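# Swap fluorescent tube for LED tube, box the old one

## Task

Remove the old fluorescent tube from the light fixture and set it lying flat on the carton's floor. The carton is loose, and at the end it must rest flat with all of it on the bench. Fit the LED tube so it is locked into both lampholders, white side up. Neither tube may break: a tube breaks if it moves quickly while no gripper holds it (for example a drop of more than a few centimetres) or while it is touching anything other than the robot, and a broken tube means failure. Nothing counts as done if it stays in place only because the robot is holding it. Finish by releasing everything and moving the grippers away.

## Robot and tools

Robot: two arms, named left_arm and right_arm, each ending in a parallel two-finger gripper. The names are labels only and do not match sides of a camera picture. Each arm has six joints (waist, shoulder, elbow, wrist pitch, wrist yaw, wrist roll) plus the gripper; the joint limits are listed in radians in the results setup, and an elbow cannot quite straighten.

Frames: positions are reported in one world frame shared by both arms. Its origin sits on the table surface midway between the arms; +z is up, +x points out across the table, and left_arm is on the +y side. The state line gives, per arm, end_effector_position in metres and end_effector_quat_wxyz. That position is the point between the finger pads, just under 1 cm behind the tips, and it can be somewhat wrong, more so when the arm is stretched far. Each gripper has its own axes: the fingers point along its +z, and they open and close along its y.

execute_actions takes "actions", a list holding zero or one item, and an optional "pictures" boolean (pictures come by default). An empty list just reports the state. An item with "steps" alone (up to 300) is a wait that sends nothing; its count starts at the previous result, so your thinking time is included. An item with "rows" (1 to 15 rows) and optional "steps" (up to 15, default 15) is a motion; each control step lasts 1/30 s, each row covers one step, and the final row repeats to fill the remaining steps.

A row is always 14 numbers in [-1, 1], covering both arms even if one is idle: left_arm dx, dy, dz, rx, ry, rz, opening, then right_arm in the same seven slots. dx..rz are an offset, not a pose, written in that gripper's own axes and measured from the gripper pose in the latest result that showed it (or, before any such result in this scene and for any second or later call in the same reply, from where the gripper is when the action begins). Every row counts from that same starting point, not from the prior row. Scale: 1.0 is 0.6 m of travel or 180 degrees of turn; rx, ry, rz form a single rotation vector. Opening is absolute: +1 fully open (0.087 m), -1 closed. All-zero offsets are not a pause; they pull the gripper back to the reference pose. To keep an arm still, send the offset back to where it should be in the first call of a reply and zeros afterwards, always with its intended opening.

move takes "target", one 14-number row laid out exactly as above (offsets in each gripper's frame from its last shown pose, opening absolute), and optional "speed" in m/s from 0.002 to 0.5 (default 0.25; rotation capped at twice that in rad/s). Each gripper follows a straight line toward its target, turning the short way; both paths finish together within 0.5 to 10 s, stopping short if 10 s is not enough. Paths ignore obstacles and the other arm, and grippers may lag, drift, or overshoot the speed, especially near full reach. The opening is sent when the move starts. Its result adds a "move:" line with the ending (done, off_target, moving, held, fault) and any limits (paced: the pose was clipped; held: some steps were blocked, after which the arm may jump fast), plus each gripper's distance from its target.

wait takes "seconds" (0 to 10) and sends nothing new. zoom_image takes "camera" (cam_high, cam_low, cam_left_wrist, cam_right_wrist) and "region" [x0, y0, x1, y1] in pixels of that camera's latest 896x504 image, origin top-left, at most 504 by 504. finished_scene takes "scene", the current scene's number; it cannot be undone and reports whether the goal held.

Controller behaviour: each step, the commanded pose is clipped to within 70 mm and 16 degrees of the measured pose, and damped inverse kinematics favours position over orientation. After an action ends an arm only continues to its last clipped pose, so long trips need several calls; check the result pose each time. Joint friction can leave the gripper up to about 31 mm off, and tiny commands may not move it at all. An object that stops an arm is usually still being pushed until you command otherwise.

Results: a "pose unreachable" line means the clearance check altered or blocked that arm's command, and HELD flags steps where that happened. "Hand target" shows where each arm is currently being driven. grip_measured is the finger opening on the command scale (the last Joint positions entry is it in metres); each gripper reads off by up to about 1 mm. To hold something, command roughly 0.02 below grip_measured for a firm grip, less for a light one; pads push up to about 20 N, and fast closing squeezes harder. Joint torques include offsets, friction and noise. MOTOR HOT appears from 75 °C; at 90 °C that arm halts for 10 s, and at 100 °C it goes limp and falls; OVER-TEMPERATURE FAULT lines report these. Long holds heat motors, even while you think.

Avoid: letting either tube fall or move quickly while unheld or touching something other than the robot; knocking anything off the table or tipping the carton off the bench; fast or deep pushes into contact (harder targets beyond contact press harder); arms colliding or pressing each other; slips and slams. Occasionally an outside push nudges a loose object. Simulated time keeps running while you reply, and camera calibration data (intrinsics, distortion, world-to-camera transforms) is provided for locating things in images.

Each tool is called after "Call:" as name([rows], argument=value, ...), one row to a line, values as JSON.

## Session

Call:
execute_actions(actions=[])

Scene clock: 0.00 s of 8420.00 s.
left_arm: end_effector_position=(+0.3541, -0.0346, +0.2675) grip_measured=+0.978 end_effector_quat_wxyz=(+0.645, +0.543, +0.531, -0.081) | right_arm: end_effector_position=(+0.1616, -0.4635, +0.1744) grip_measured=+1.000 end_effector_quat_wxyz=(+0.178, +0.290, +0.929, -0.146)
Joint positions: left_arm=[-0.713  1.593  1.197  0.24   0.019  0.675  0.087] | right_arm=[-0.348  1.181  1.175 -1.149  0.213  0.062  0.087]
Joint velocities: left_arm=[-0.007 -0.012  0.002 -0.037 -0.051 -0.037  0.001] | right_arm=[-0.027 -0.002 -0.022 -0.081 -0.037 -0.007  0.   ]
Joint torques (N m, as the arm reports them, + toward a larger angle): no reading
Motor temperatures (°C, as the motors report them): left_arm=[19 33 30 27 21 20] | right_arm=[21 26 29 25 20 22]
Hand target (left_arm): +0.354, -0.035, +0.268; +0.645, +0.543, +0.531, -0.081
Hand target (right_arm): +0.162, -0.464, +0.174; +0.178, +0.290, +0.929, -0.146
camera_calibration (this result's frames):
cam_left_wrist: T_world_to_cam=[[-0.678118, -0.383484, -0.626974, 0.397055], [-0.172674, 0.912331, -0.371261, 0.21704], [0.714381, -0.143496, -0.684886, 0.0647163], [0, 0, 0, 1]] pos_world=[0.260495, -0.0364616, 0.373845]
cam_right_wrist: T_world_to_cam=[[-0.584074, -0.796624, 0.155717, -0.301875], [-0.691712, 0.588871, 0.418049, 0.334508], [-0.424725, 0.13646, -0.894979, 0.427198], [0, 0, 0, 1]] pos_world=[0.236507, -0.495758, 0.289499]

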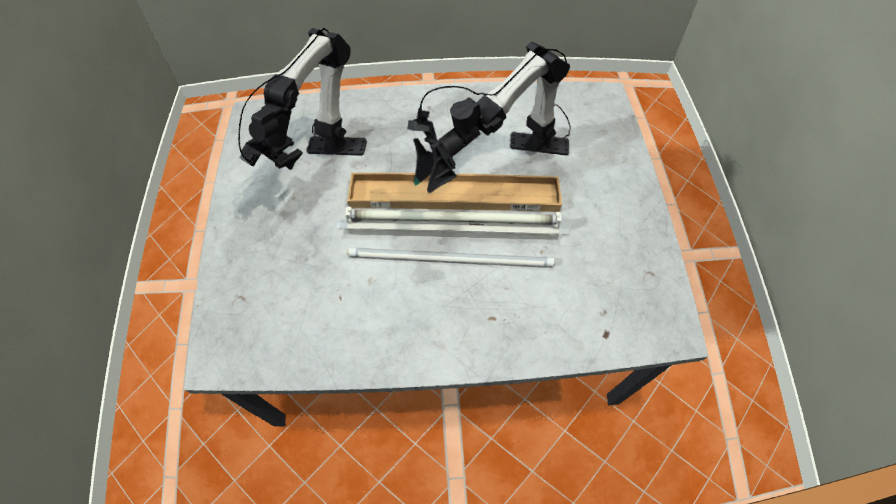

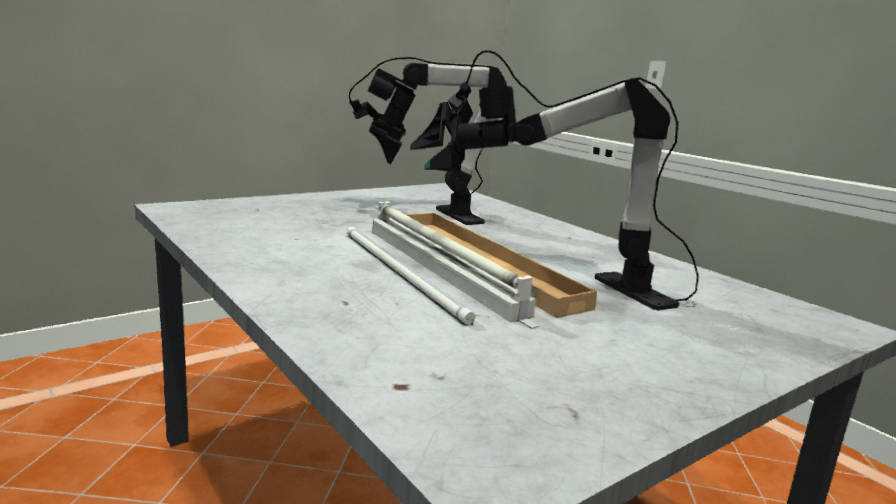

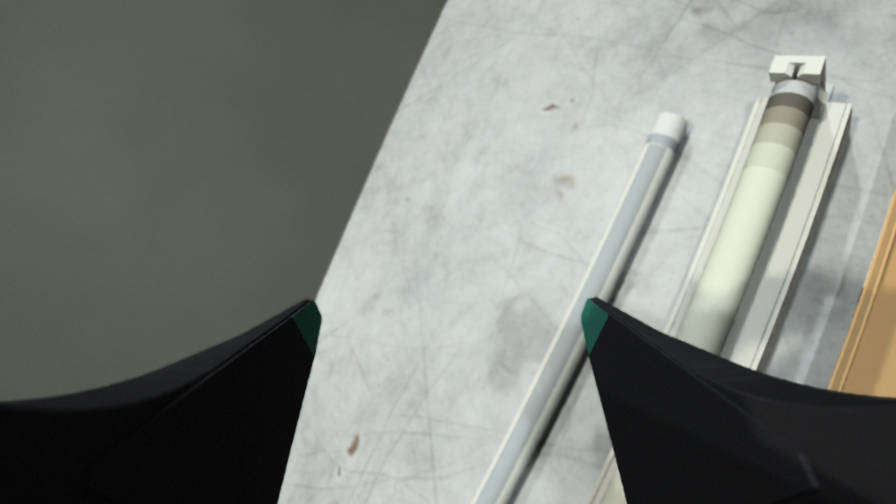

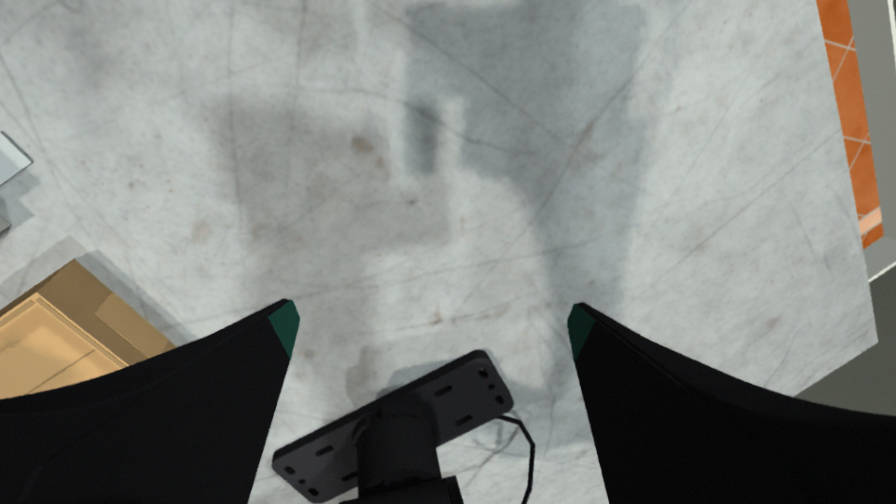

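Call:
zoom_image(camera="cam_high", region=[330, 160, 460, 280])

Call:
zoom_image(camera="cam_high", region=[460, 160, 590, 280])

Call:
zoom_image(camera="cam_left_wrist", region=[620, 40, 880, 200])

Call:
zoom_image(camera="cam_low", region=[420, 250, 620, 350])

Call:
zoom_image(camera="cam_low", region=[330, 190, 450, 270])

Region (330, 160, 460, 280) of cam_high's 896x504 image, scaled by 3.877, with more detail than that image has; it fills the top 465 rows of this view, and the rest is white.

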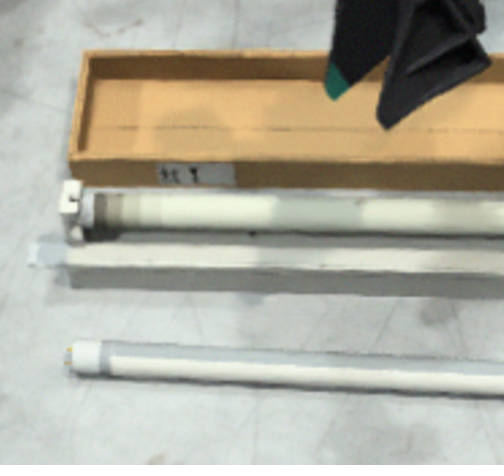

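Region (460, 160, 590, 280) of cam_high's 896x504 image, scaled by 3.877, with more detail than that image has; it fills the top 465 rows of this view, and the rest is white.

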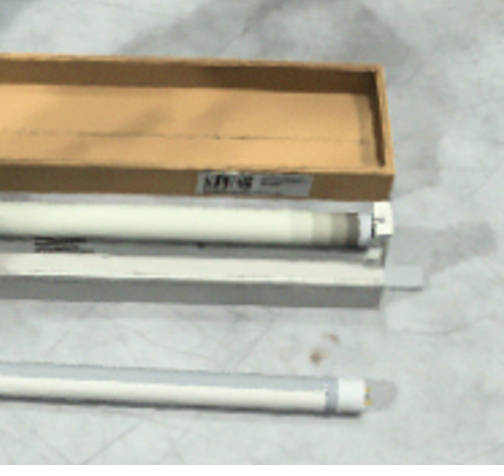

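Region (620, 40, 880, 200) of cam_left_wrist's 896x504 image, scaled by 1.938, with more detail than that image has; it fills the top 310 rows of this view, and the rest is white.

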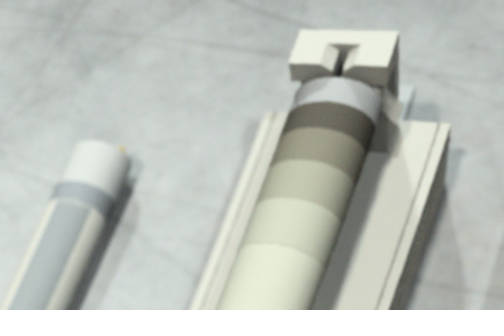

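Region (420, 250, 620, 350) of cam_low's 896x504 image, scaled by 2.520, with more detail than that image has.

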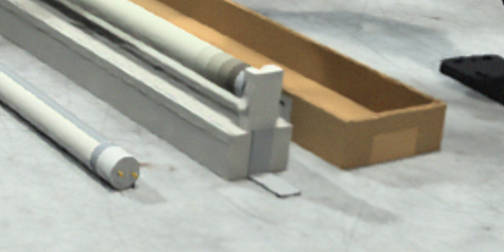

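Region (330, 190, 450, 270) of cam_low's 896x504 image, scaled by 4.200, with more detail than that image has.

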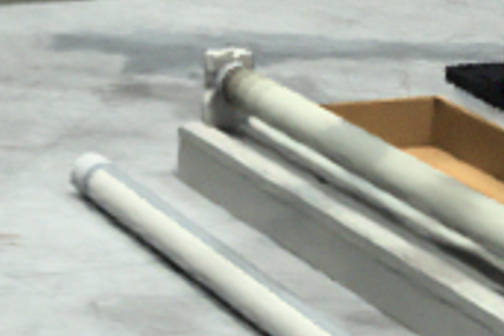

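Call:
zoom_image(camera="cam_low", region=[490, 260, 570, 340])

Call:
zoom_image(camera="cam_low", region=[360, 190, 420, 250])

Call:
zoom_image(camera="cam_low", region=[440, 290, 500, 340])

Region (490, 260, 570, 340) of cam_low's 896x504 image, scaled by 6.300, with more detail than that image has.

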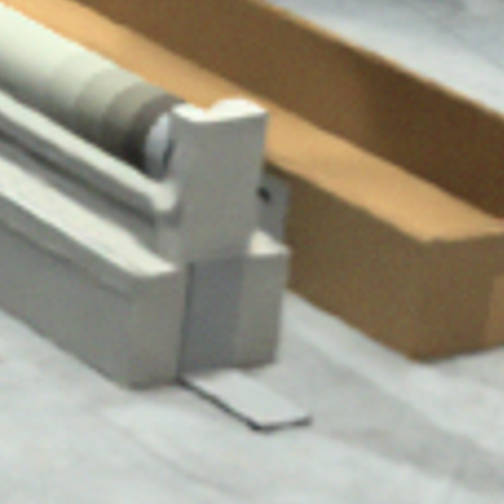

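Region (360, 190, 420, 250) of cam_low's 896x504 image, scaled by 8.400, with more detail than that image has.

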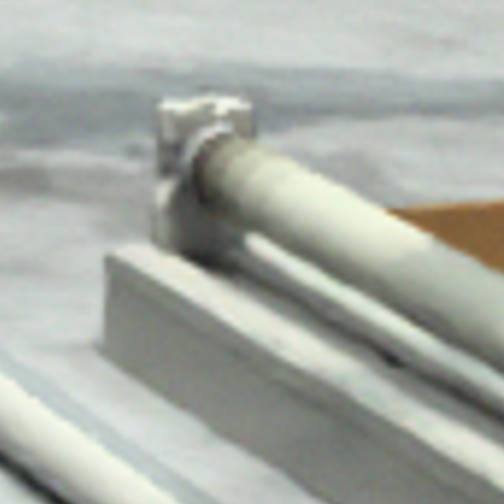

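Region (440, 290, 500, 340) of cam_low's 896x504 image, scaled by 8.400, with more detail than that image has.

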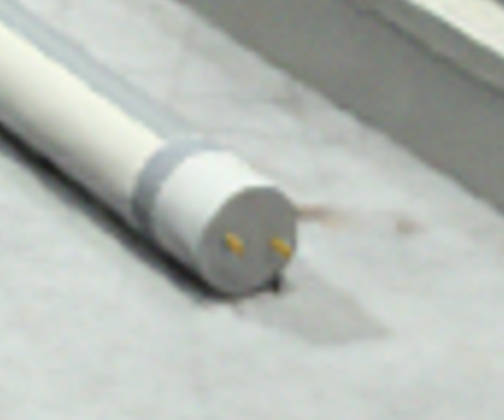

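Call:
move(target=[0.3989, 0.0403, -0.3535, 0.3168, 0.3464, 0.0021, 0.15, 0.0909, 0.5643, -0.0655, -0.1866, 0.0424, -0.6517, 0.15], speed=0.25)

Scene clock: 124.87 s of 8420.00 s.
left_arm: end_effector_position=(+0.3404, +0.2517, +0.1245) grip_measured=+0.150 end_effector_quat_wxyz=(-0.035, +0.745, +0.665, -0.033) | right_arm: end_effector_position=(+0.3072, -0.1541, +0.1299) grip_measured=+0.150 end_effector_quat_wxyz=(+0.005, +0.669, -0.743, -0.023)
Joint positions: left_arm=[-0.225  1.971  1.796 -1.487  0.031  1.272  0.05 ] | right_arm=[ 0.699  2.081  1.985 -1.493 -0.044 -0.917  0.05 ]
Joint velocities: left_arm=[ 0.002 -0.002 -0.012 -0.022  0.022 -0.007 -0.   ] | right_arm=[ 0.012 -0.002 -0.017 -0.051 -0.007  0.022 -0.   ]
Joint torques (N m, as the arm reports them, + toward a larger angle): left_arm=[  1.04 -10.35   8.7    0.05  -0.06   0.2 ] | right_arm=[-0.07 -8.07 10.38  0.06 -0.12 -0.17]
Motor temperatures (°C, as the motors report them): left_arm=[19 41 37 36 21 20] | right_arm=[21 26 33 24 20 22]
Hand target (left_arm): +0.346, +0.255, +0.127; -0.037, +0.745, +0.665, -0.027
Hand target (right_arm): +0.306, -0.152, +0.128; -0.015, -0.674, +0.738, +0.028
Off the commanded pose (left_arm): 0.008 m, 2 deg.
Off the commanded pose (right_arm): 0.003 m, 2 deg.
After step 90, 117.00 s passed at rest.
move: done
camera_calibration (this result's frames):
cam_left_wrist: T_world_to_cam=[[-0.986122, 0.130062, 0.103187, 0.292555], [0.162688, 0.63307, 0.756806, -0.283924], [0.0331071, 0.76309, -0.645444, 0.0163828], [0, 0, 0, 1]] pos_world=[0.334143, 0.129192, 0.195261]
cam_right_wrist: T_world_to_cam=[[0.993331, -0.100418, -0.0566537, -0.313162], [-0.0245291, -0.66418, 0.74717, -0.169191], [-0.112657, -0.740798, -0.662214, 0.145645], [0, 0, 0, 1]] pos_world=[0.323332, -0.0359264, 0.205121]

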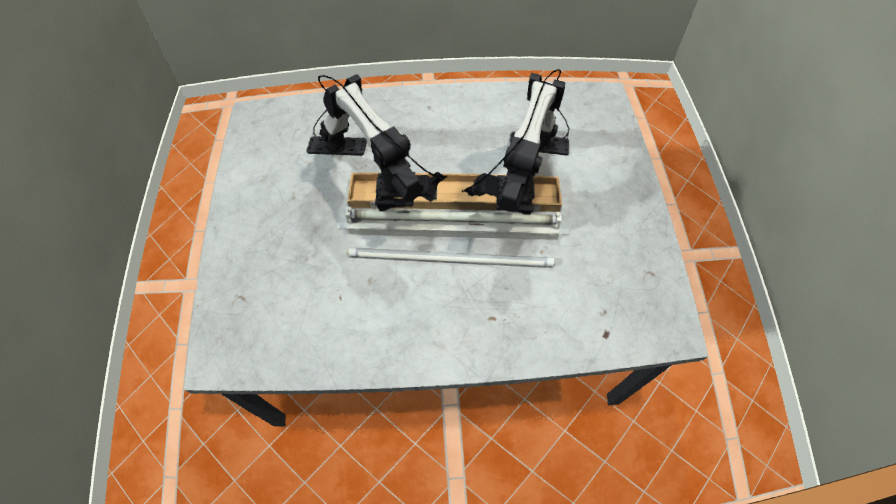

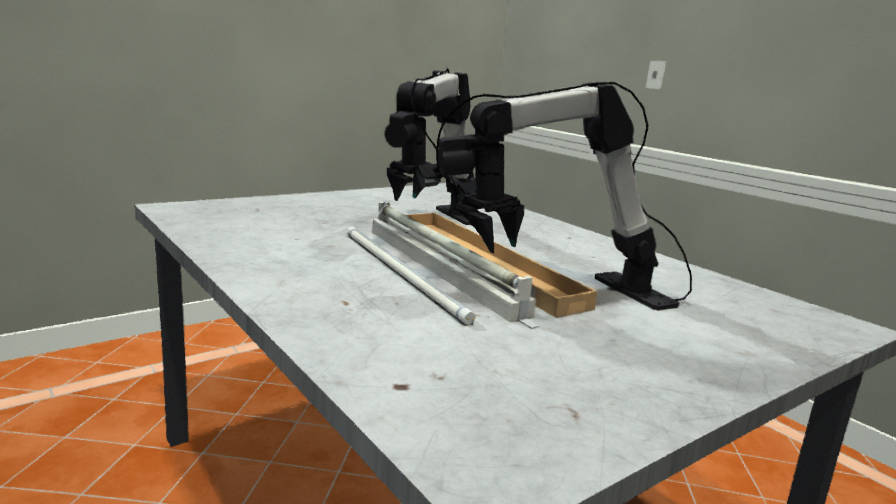

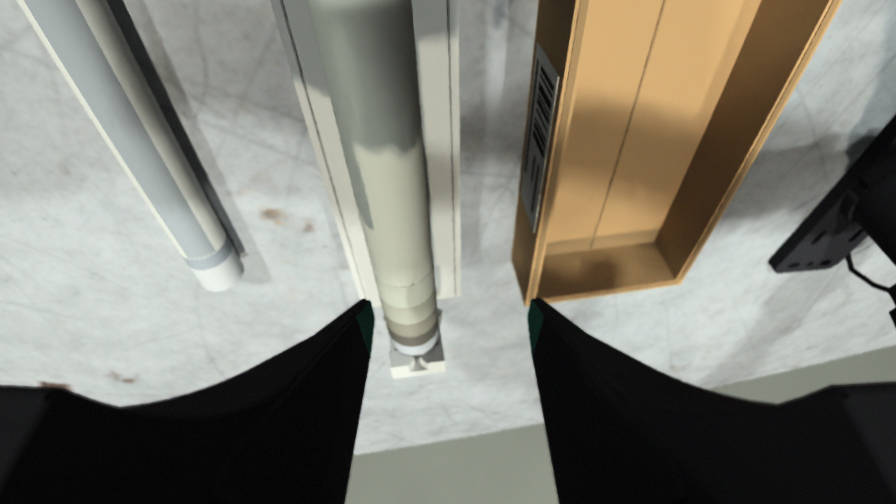

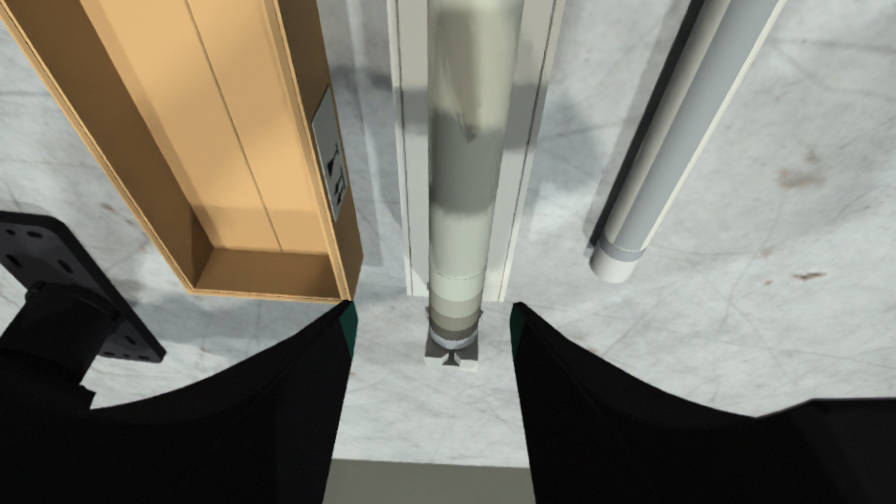

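Call:
execute_actions(actions=[])

Scene clock: 177.00 s of 8420.00 s.
left_arm: end_effector_position=(+0.3403, +0.2519, +0.1246) grip_measured=+0.150 end_effector_quat_wxyz=(-0.036, +0.745, +0.665, -0.033) | right_arm: end_effector_position=(+0.3067, -0.1545, +0.1299) grip_measured=+0.150 end_effector_quat_wxyz=(+0.006, +0.669, -0.743, -0.024)
Joint positions: left_arm=[-0.225  1.971  1.796 -1.488  0.03   1.272  0.05 ] | right_arm=[ 0.699  2.081  1.985 -1.495 -0.044 -0.919  0.05 ]
Joint velocities: left_arm=[ 0.002 -0.017 -0.007 -0.037 -0.051 -0.007  0.001] | right_arm=[-0.012 -0.017 -0.002  0.051  0.051  0.095 -0.001]
Joint torques (N m, as the arm reports them, + toward a larger angle): left_arm=[  1.05 -10.24   8.6    0.02  -0.04   0.2 ] | right_arm=[ 0.02 -8.04 10.32  0.08 -0.14 -0.19]
Motor temperatures (°C, as the motors report them): left_arm=[19 43 38 31 21 20] | right_arm=[21 32 34 23 20 22]
Hand target (left_arm): +0.346, +0.255, +0.127; -0.037, +0.745, +0.665, -0.027
Hand target (right_arm): +0.306, -0.152, +0.128; -0.015, -0.674, +0.738, +0.028
Off the commanded pose (left_arm): 0.008 m, 2 deg.
Off the commanded pose (right_arm): 0.004 m, 2 deg.
Steps of this call (steps 1 to 90: nothing new was sent; then 49.13 s passed at rest). Readings (end_effector_position):
1: left_arm (+0.3404, +0.2517, +0.1245) | right_arm (+0.3071, -0.1542, +0.1299)
2: left_arm (+0.3403, +0.2518, +0.1245) | right_arm (+0.3070, -0.1543, +0.1299)
4: left_arm (+0.3403, +0.2518, +0.1245) | right_arm (+0.3070, -0.1543, +0.1299)
8: left_arm (+0.3403, +0.2519, +0.1245) | right_arm (+0.3068, -0.1544, +0.1299)
90: the state above
camera_calibration (this result's frames):
cam_left_wrist: T_world_to_cam=[[-0.986022, 0.130406, 0.103703, 0.292239], [0.163273, 0.632266, 0.757352, -0.284135], [0.0331951, 0.763698, -0.64472, 0.0159958], [0, 0, 0, 1]] pos_world=[0.334015, 0.129323, 0.195197]
cam_right_wrist: T_world_to_cam=[[0.993392, -0.0986012, -0.0587335, -0.312174], [-0.0216006, -0.663239, 0.748096, -0.17037], [-0.112718, -0.741884, -0.660987, 0.145068], [0, 0, 0, 1]] pos_world=[0.322782, -0.0361534, 0.205006]

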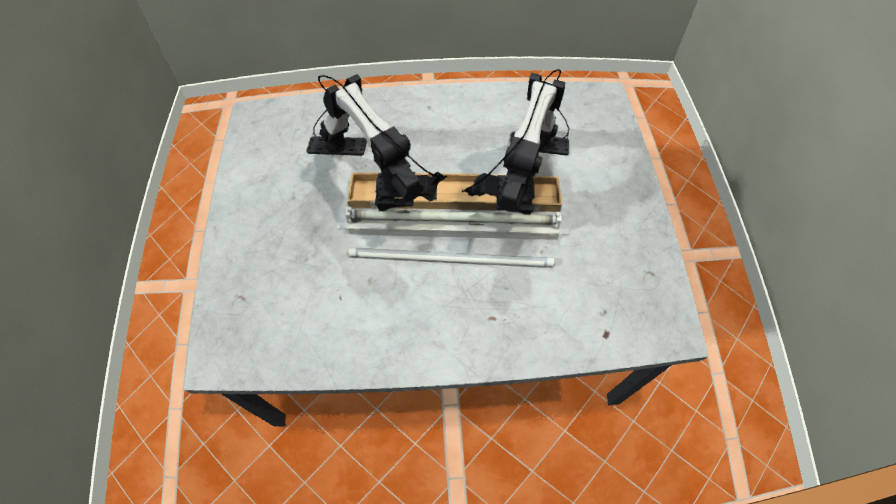

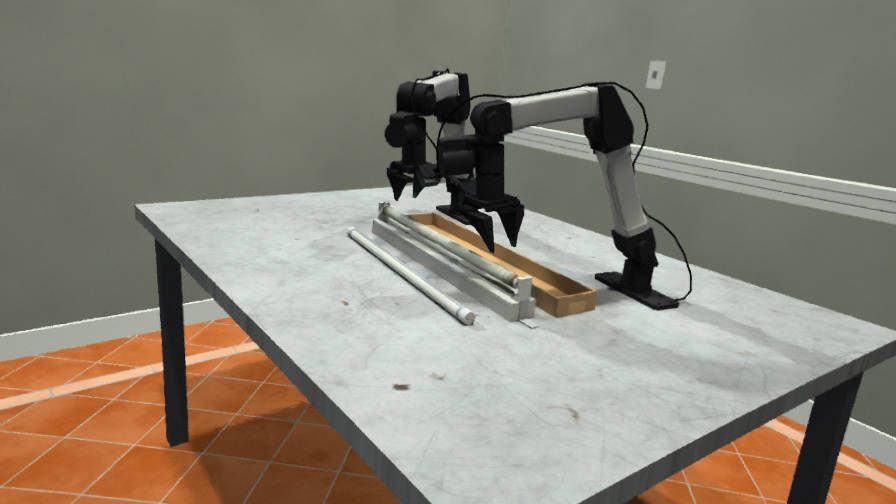

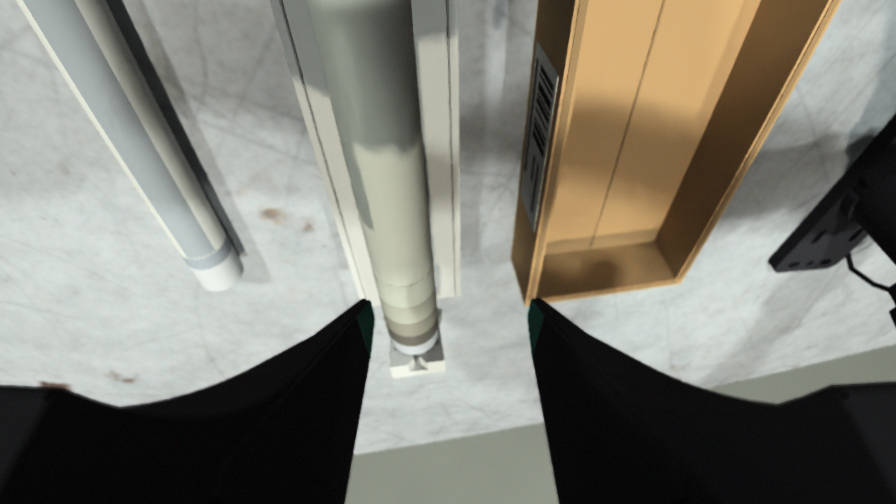

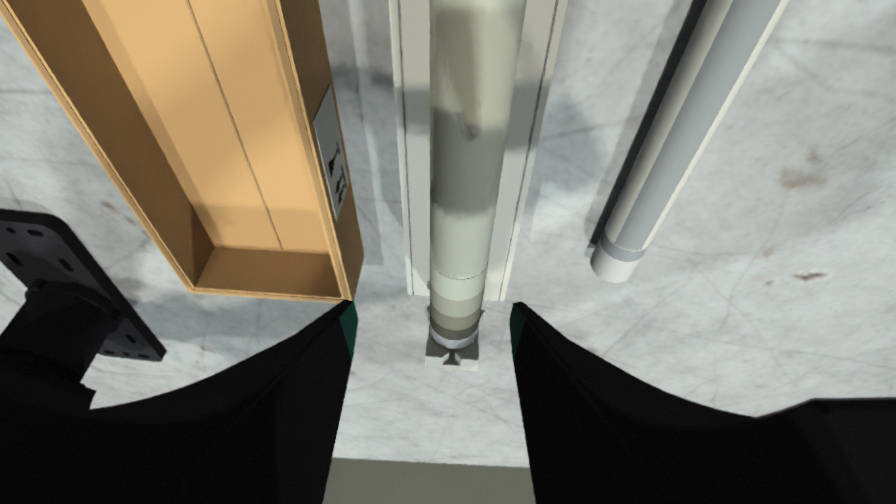

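Call:
zoom_image(camera="cam_left_wrist", region=[340, 260, 560, 400])

Call:
zoom_image(camera="cam_right_wrist", region=[330, 260, 550, 400])

Region (340, 260, 560, 400) of cam_left_wrist's 896x504 image, scaled by 2.291, with more detail than that image has; it fills the top 321 rows of this view, and the rest is white.

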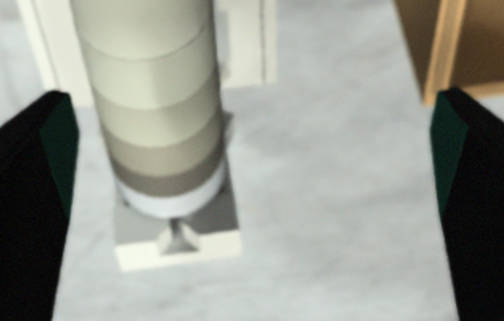

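Region (330, 260, 550, 400) of cam_right_wrist's 896x504 image, scaled by 2.291, with more detail than that image has; it fills the top 321 rows of this view, and the rest is white.

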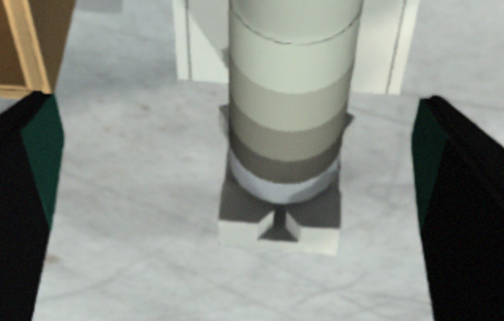

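Call:
move(target=[0.0333, 0.032, 0.035, 0.0245, 0.0005, 0.0005, 0.15, 0.0593, -0.0136, 0.0446, -0.0416, 0.007, 0.004, 0.15], speed=0.12)

Scene clock: 297.97 s of 8420.00 s.
left_arm: end_effector_position=(+0.3557, +0.2699, +0.1007) grip_measured=+0.150 end_effector_quat_wxyz=(-0.067, +0.744, +0.662, -0.053) | right_arm: end_effector_position=(+0.3199, -0.1853, +0.1133) grip_measured=+0.150 end_effector_quat_wxyz=(+0.028, +0.662, -0.747, -0.051)
Joint positions: left_arm=[-0.162  2.078  1.845 -1.506  0.03   1.338  0.05 ] | right_arm=[ 0.596  2.127  1.985 -1.512 -0.082 -1.009  0.05 ]
Joint velocities: left_arm=[-0.007 -0.002 -0.002 -0.051 -0.007 -0.051 -0.001] | right_arm=[ 0.002  0.012  0.012 -0.007 -0.139 -0.095 -0.001]
Joint torques (N m, as the arm reports them, + toward a larger angle): left_arm=[  0.96 -11.07   8.33  -0.15   0.18   0.22] | right_arm=[-0.57 -8.58  5.3  -0.08 -0.2  -0.16]
Motor temperatures (°C, as the motors report them): left_arm=[19 44 39 27 21 20] | right_arm=[21 35 35 21 20 22]
Hand target (left_arm): +0.359, +0.270, +0.101; -0.065, +0.744, +0.662, -0.058
Hand target (right_arm): +0.310, -0.190, +0.103; -0.058, -0.662, +0.744, +0.063
Off the commanded pose (left_arm): 0.004 m, 1 deg.
Off the commanded pose (right_arm): 0.016 m, 4 deg.
After step 90, 117.00 s passed at rest.
move: off_target (right_arm)
camera_calibration (this result's frames):
cam_left_wrist: T_world_to_cam=[[-0.975759, 0.130156, 0.175935, 0.296737], [0.218609, 0.617122, 0.75589, -0.295377], [-0.0101901, 0.776028, -0.630616, -0.00287815], [0, 0, 0, 1]] pos_world=[0.354086, 0.145895, 0.169251]
cam_right_wrist: T_world_to_cam=[[0.985133, -0.112652, -0.129704, -0.321157], [0.0208673, -0.670937, 0.741221, -0.192358], [-0.170523, -0.732908, -0.658611, 0.132556], [0, 0, 0, 1]] pos_world=[0.343, -0.0680875, 0.188228]

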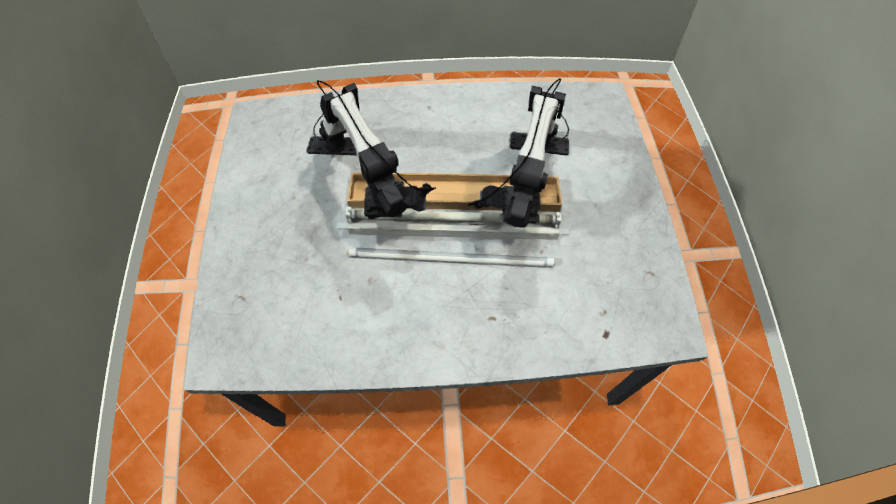

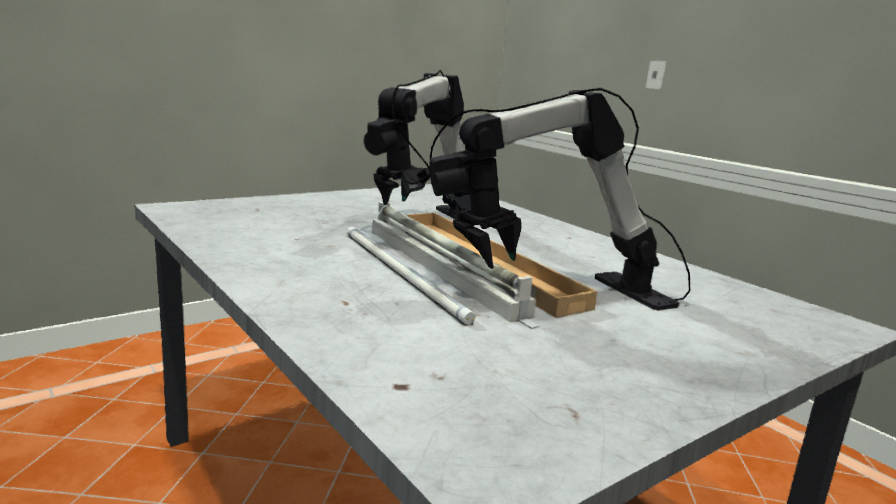

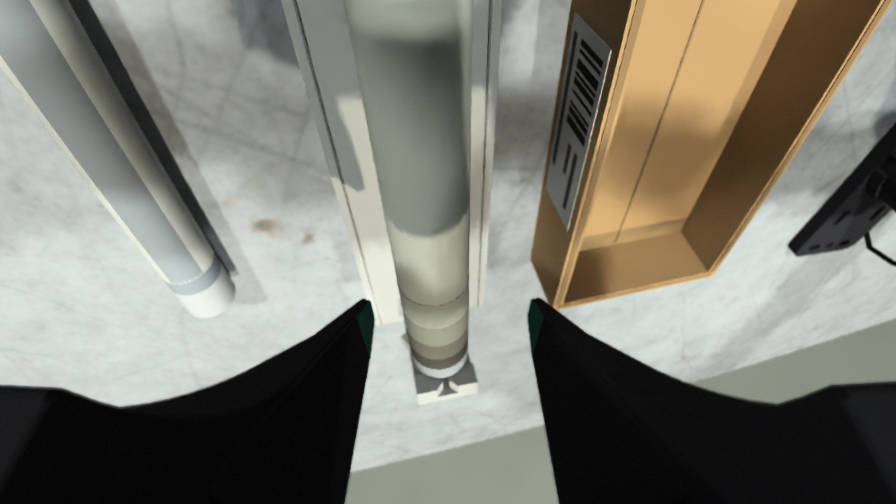

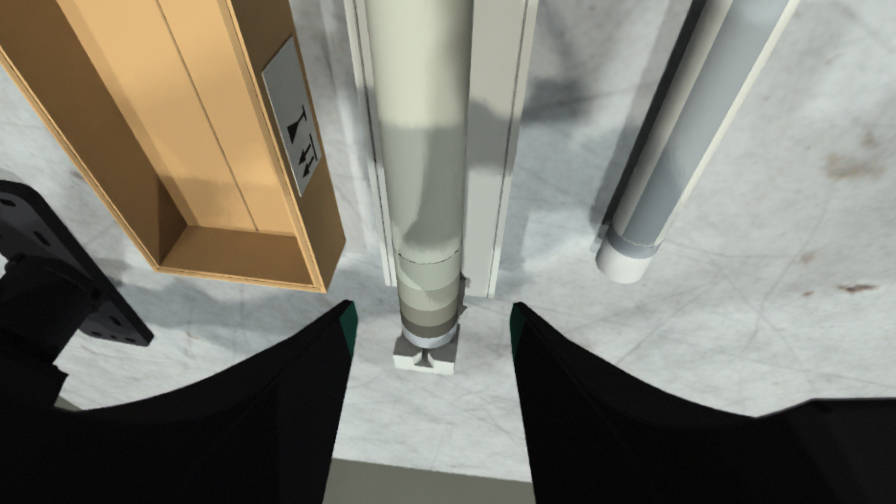

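Call:
zoom_image(camera="cam_left_wrist", region=[340, 230, 560, 420])

Call:
zoom_image(camera="cam_right_wrist", region=[325, 230, 545, 420])

Region (340, 230, 560, 420) of cam_left_wrist's 896x504 image, scaled by 2.291, with more detail than that image has; it fills the top 435 rows of this view, and the rest is white.

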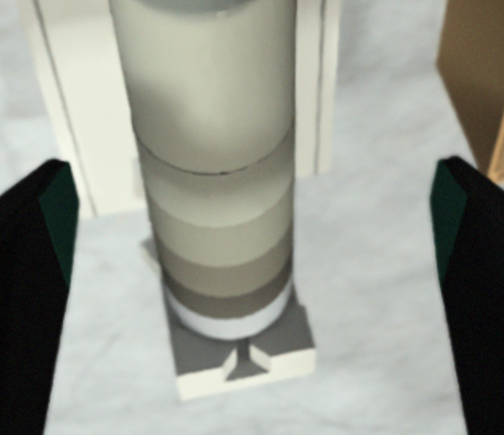

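Region (325, 230, 545, 420) of cam_right_wrist's 896x504 image, scaled by 2.291, with more detail than that image has; it fills the top 435 rows of this view, and the rest is white.

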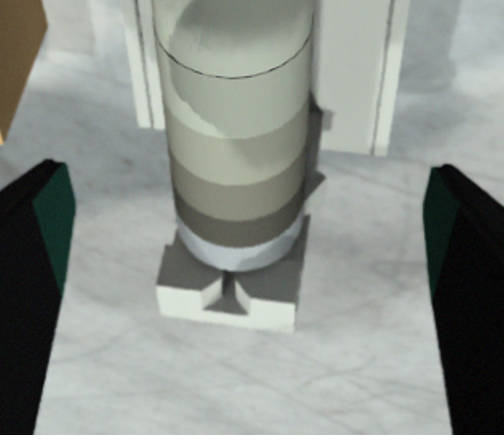

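Call:
move(target=[0.0006, 0.0159, 0.0457, 0.0345, -0.0032, 0.0001, 0.15, 0.0179, 0.0159, 0.079, -0.0527, 0.0085, -0.0005, 0.15], speed=0.07)

Scene clock: 381.63 s of 8420.00 s.
left_arm: end_effector_position=(+0.3569, +0.2692, +0.0715) grip_measured=+0.150 end_effector_quat_wxyz=(-0.106, +0.741, +0.657, -0.087) | right_arm: end_effector_position=(+0.3078, -0.1893, +0.0795) grip_measured=+0.150 end_effector_quat_wxyz=(+0.076, +0.661, -0.740, -0.094)
Joint positions: left_arm=[-0.153  2.196  1.892 -1.537  0.05   1.355  0.05 ] | right_arm=[ 0.577  2.194  1.934 -1.513 -0.133 -1.046  0.05 ]
Joint velocities: left_arm=[ 0.002 -0.022  0.002 -0.037 -0.037 -0.022  0.   ] | right_arm=[-0.007 -0.002 -0.007 -0.007 -0.051 -0.022  0.   ]
Joint torques (N m, as the arm reports them, + toward a larger angle): left_arm=[  1.14 -11.98   8.21  -0.4    0.23   0.25] | right_arm=[-0.79 -8.71  4.73 -0.01 -0.17 -0.17]
Motor temperatures (°C, as the motors report them): left_arm=[19 46 39 25 22 20] | right_arm=[21 37 30 21 20 22]
Hand target (left_arm): +0.360, +0.270, +0.071; -0.103, +0.740, +0.659, -0.093
Hand target (right_arm): +0.303, -0.194, +0.067; -0.093, -0.659, +0.739, +0.103
Off the commanded pose (left_arm): 0.004 m, 1 deg.
Off the commanded pose (right_arm): 0.014 m, 2 deg.
After step 90, 79.13 s passed at rest.
move: off_target (right_arm)
camera_calibration (this result's frames):
cam_left_wrist: T_world_to_cam=[[-0.951919, 0.130053, 0.277373, 0.287327], [0.297635, 0.607033, 0.736834, -0.297284], [-0.0725473, 0.783962, -0.616555, -0.00166498], [0, 0, 0, 1]] pos_world=[0.361874, 0.144399, 0.138325]
cam_right_wrist: T_world_to_cam=[[0.961771, -0.102755, -0.253848, -0.295202], [0.121267, -0.671309, 0.731189, -0.199911], [-0.245544, -0.73402, -0.633185, 0.126168], [0, 0, 0, 1]] pos_world=[0.339139, -0.0719261, 0.151124]

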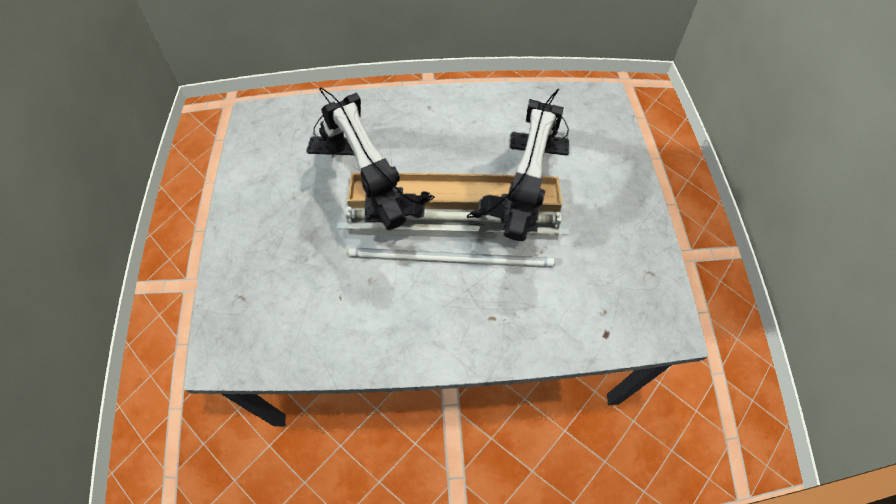

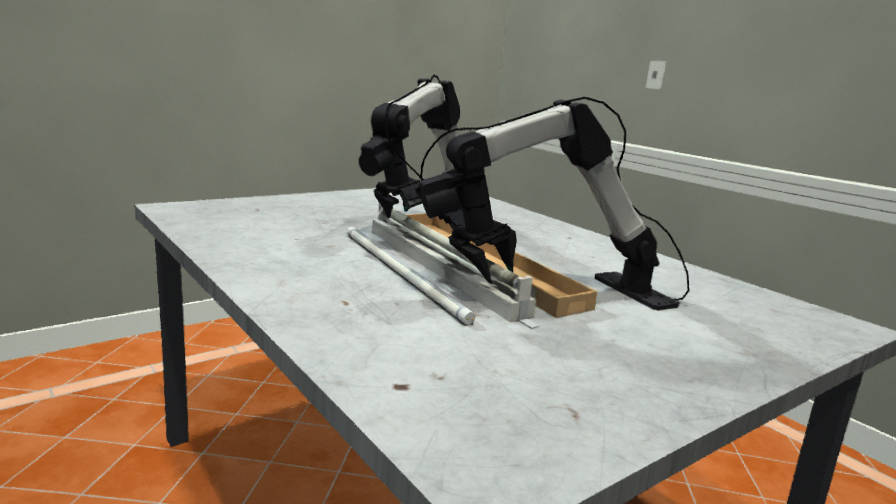

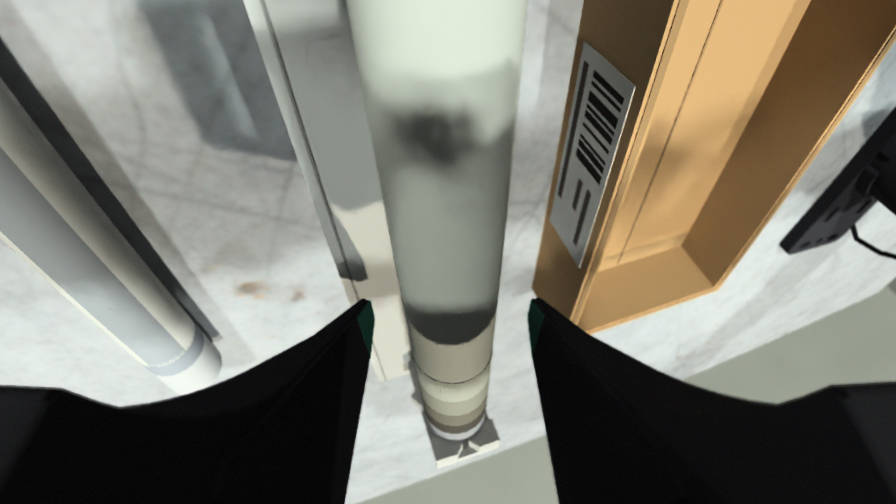

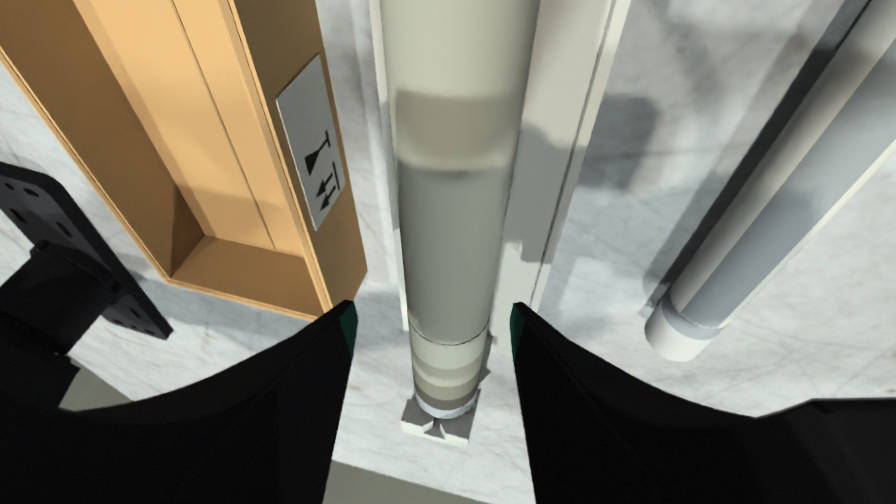

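Call:
zoom_image(camera="cam_left_wrist", region=[340, 260, 560, 480])

Call:
zoom_image(camera="cam_right_wrist", region=[325, 260, 545, 480])

Region (340, 260, 560, 480) of cam_left_wrist's 896x504 image, scaled by 2.291, with more detail than that image has.

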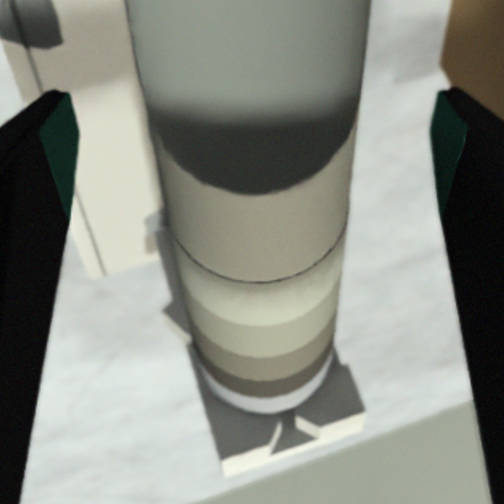

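Region (325, 260, 545, 480) of cam_right_wrist's 896x504 image, scaled by 2.291, with more detail than that image has.

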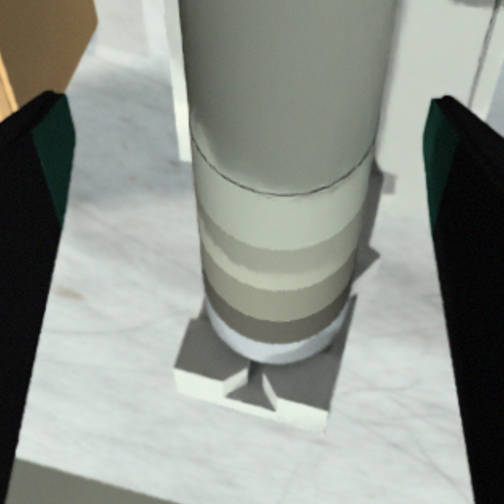

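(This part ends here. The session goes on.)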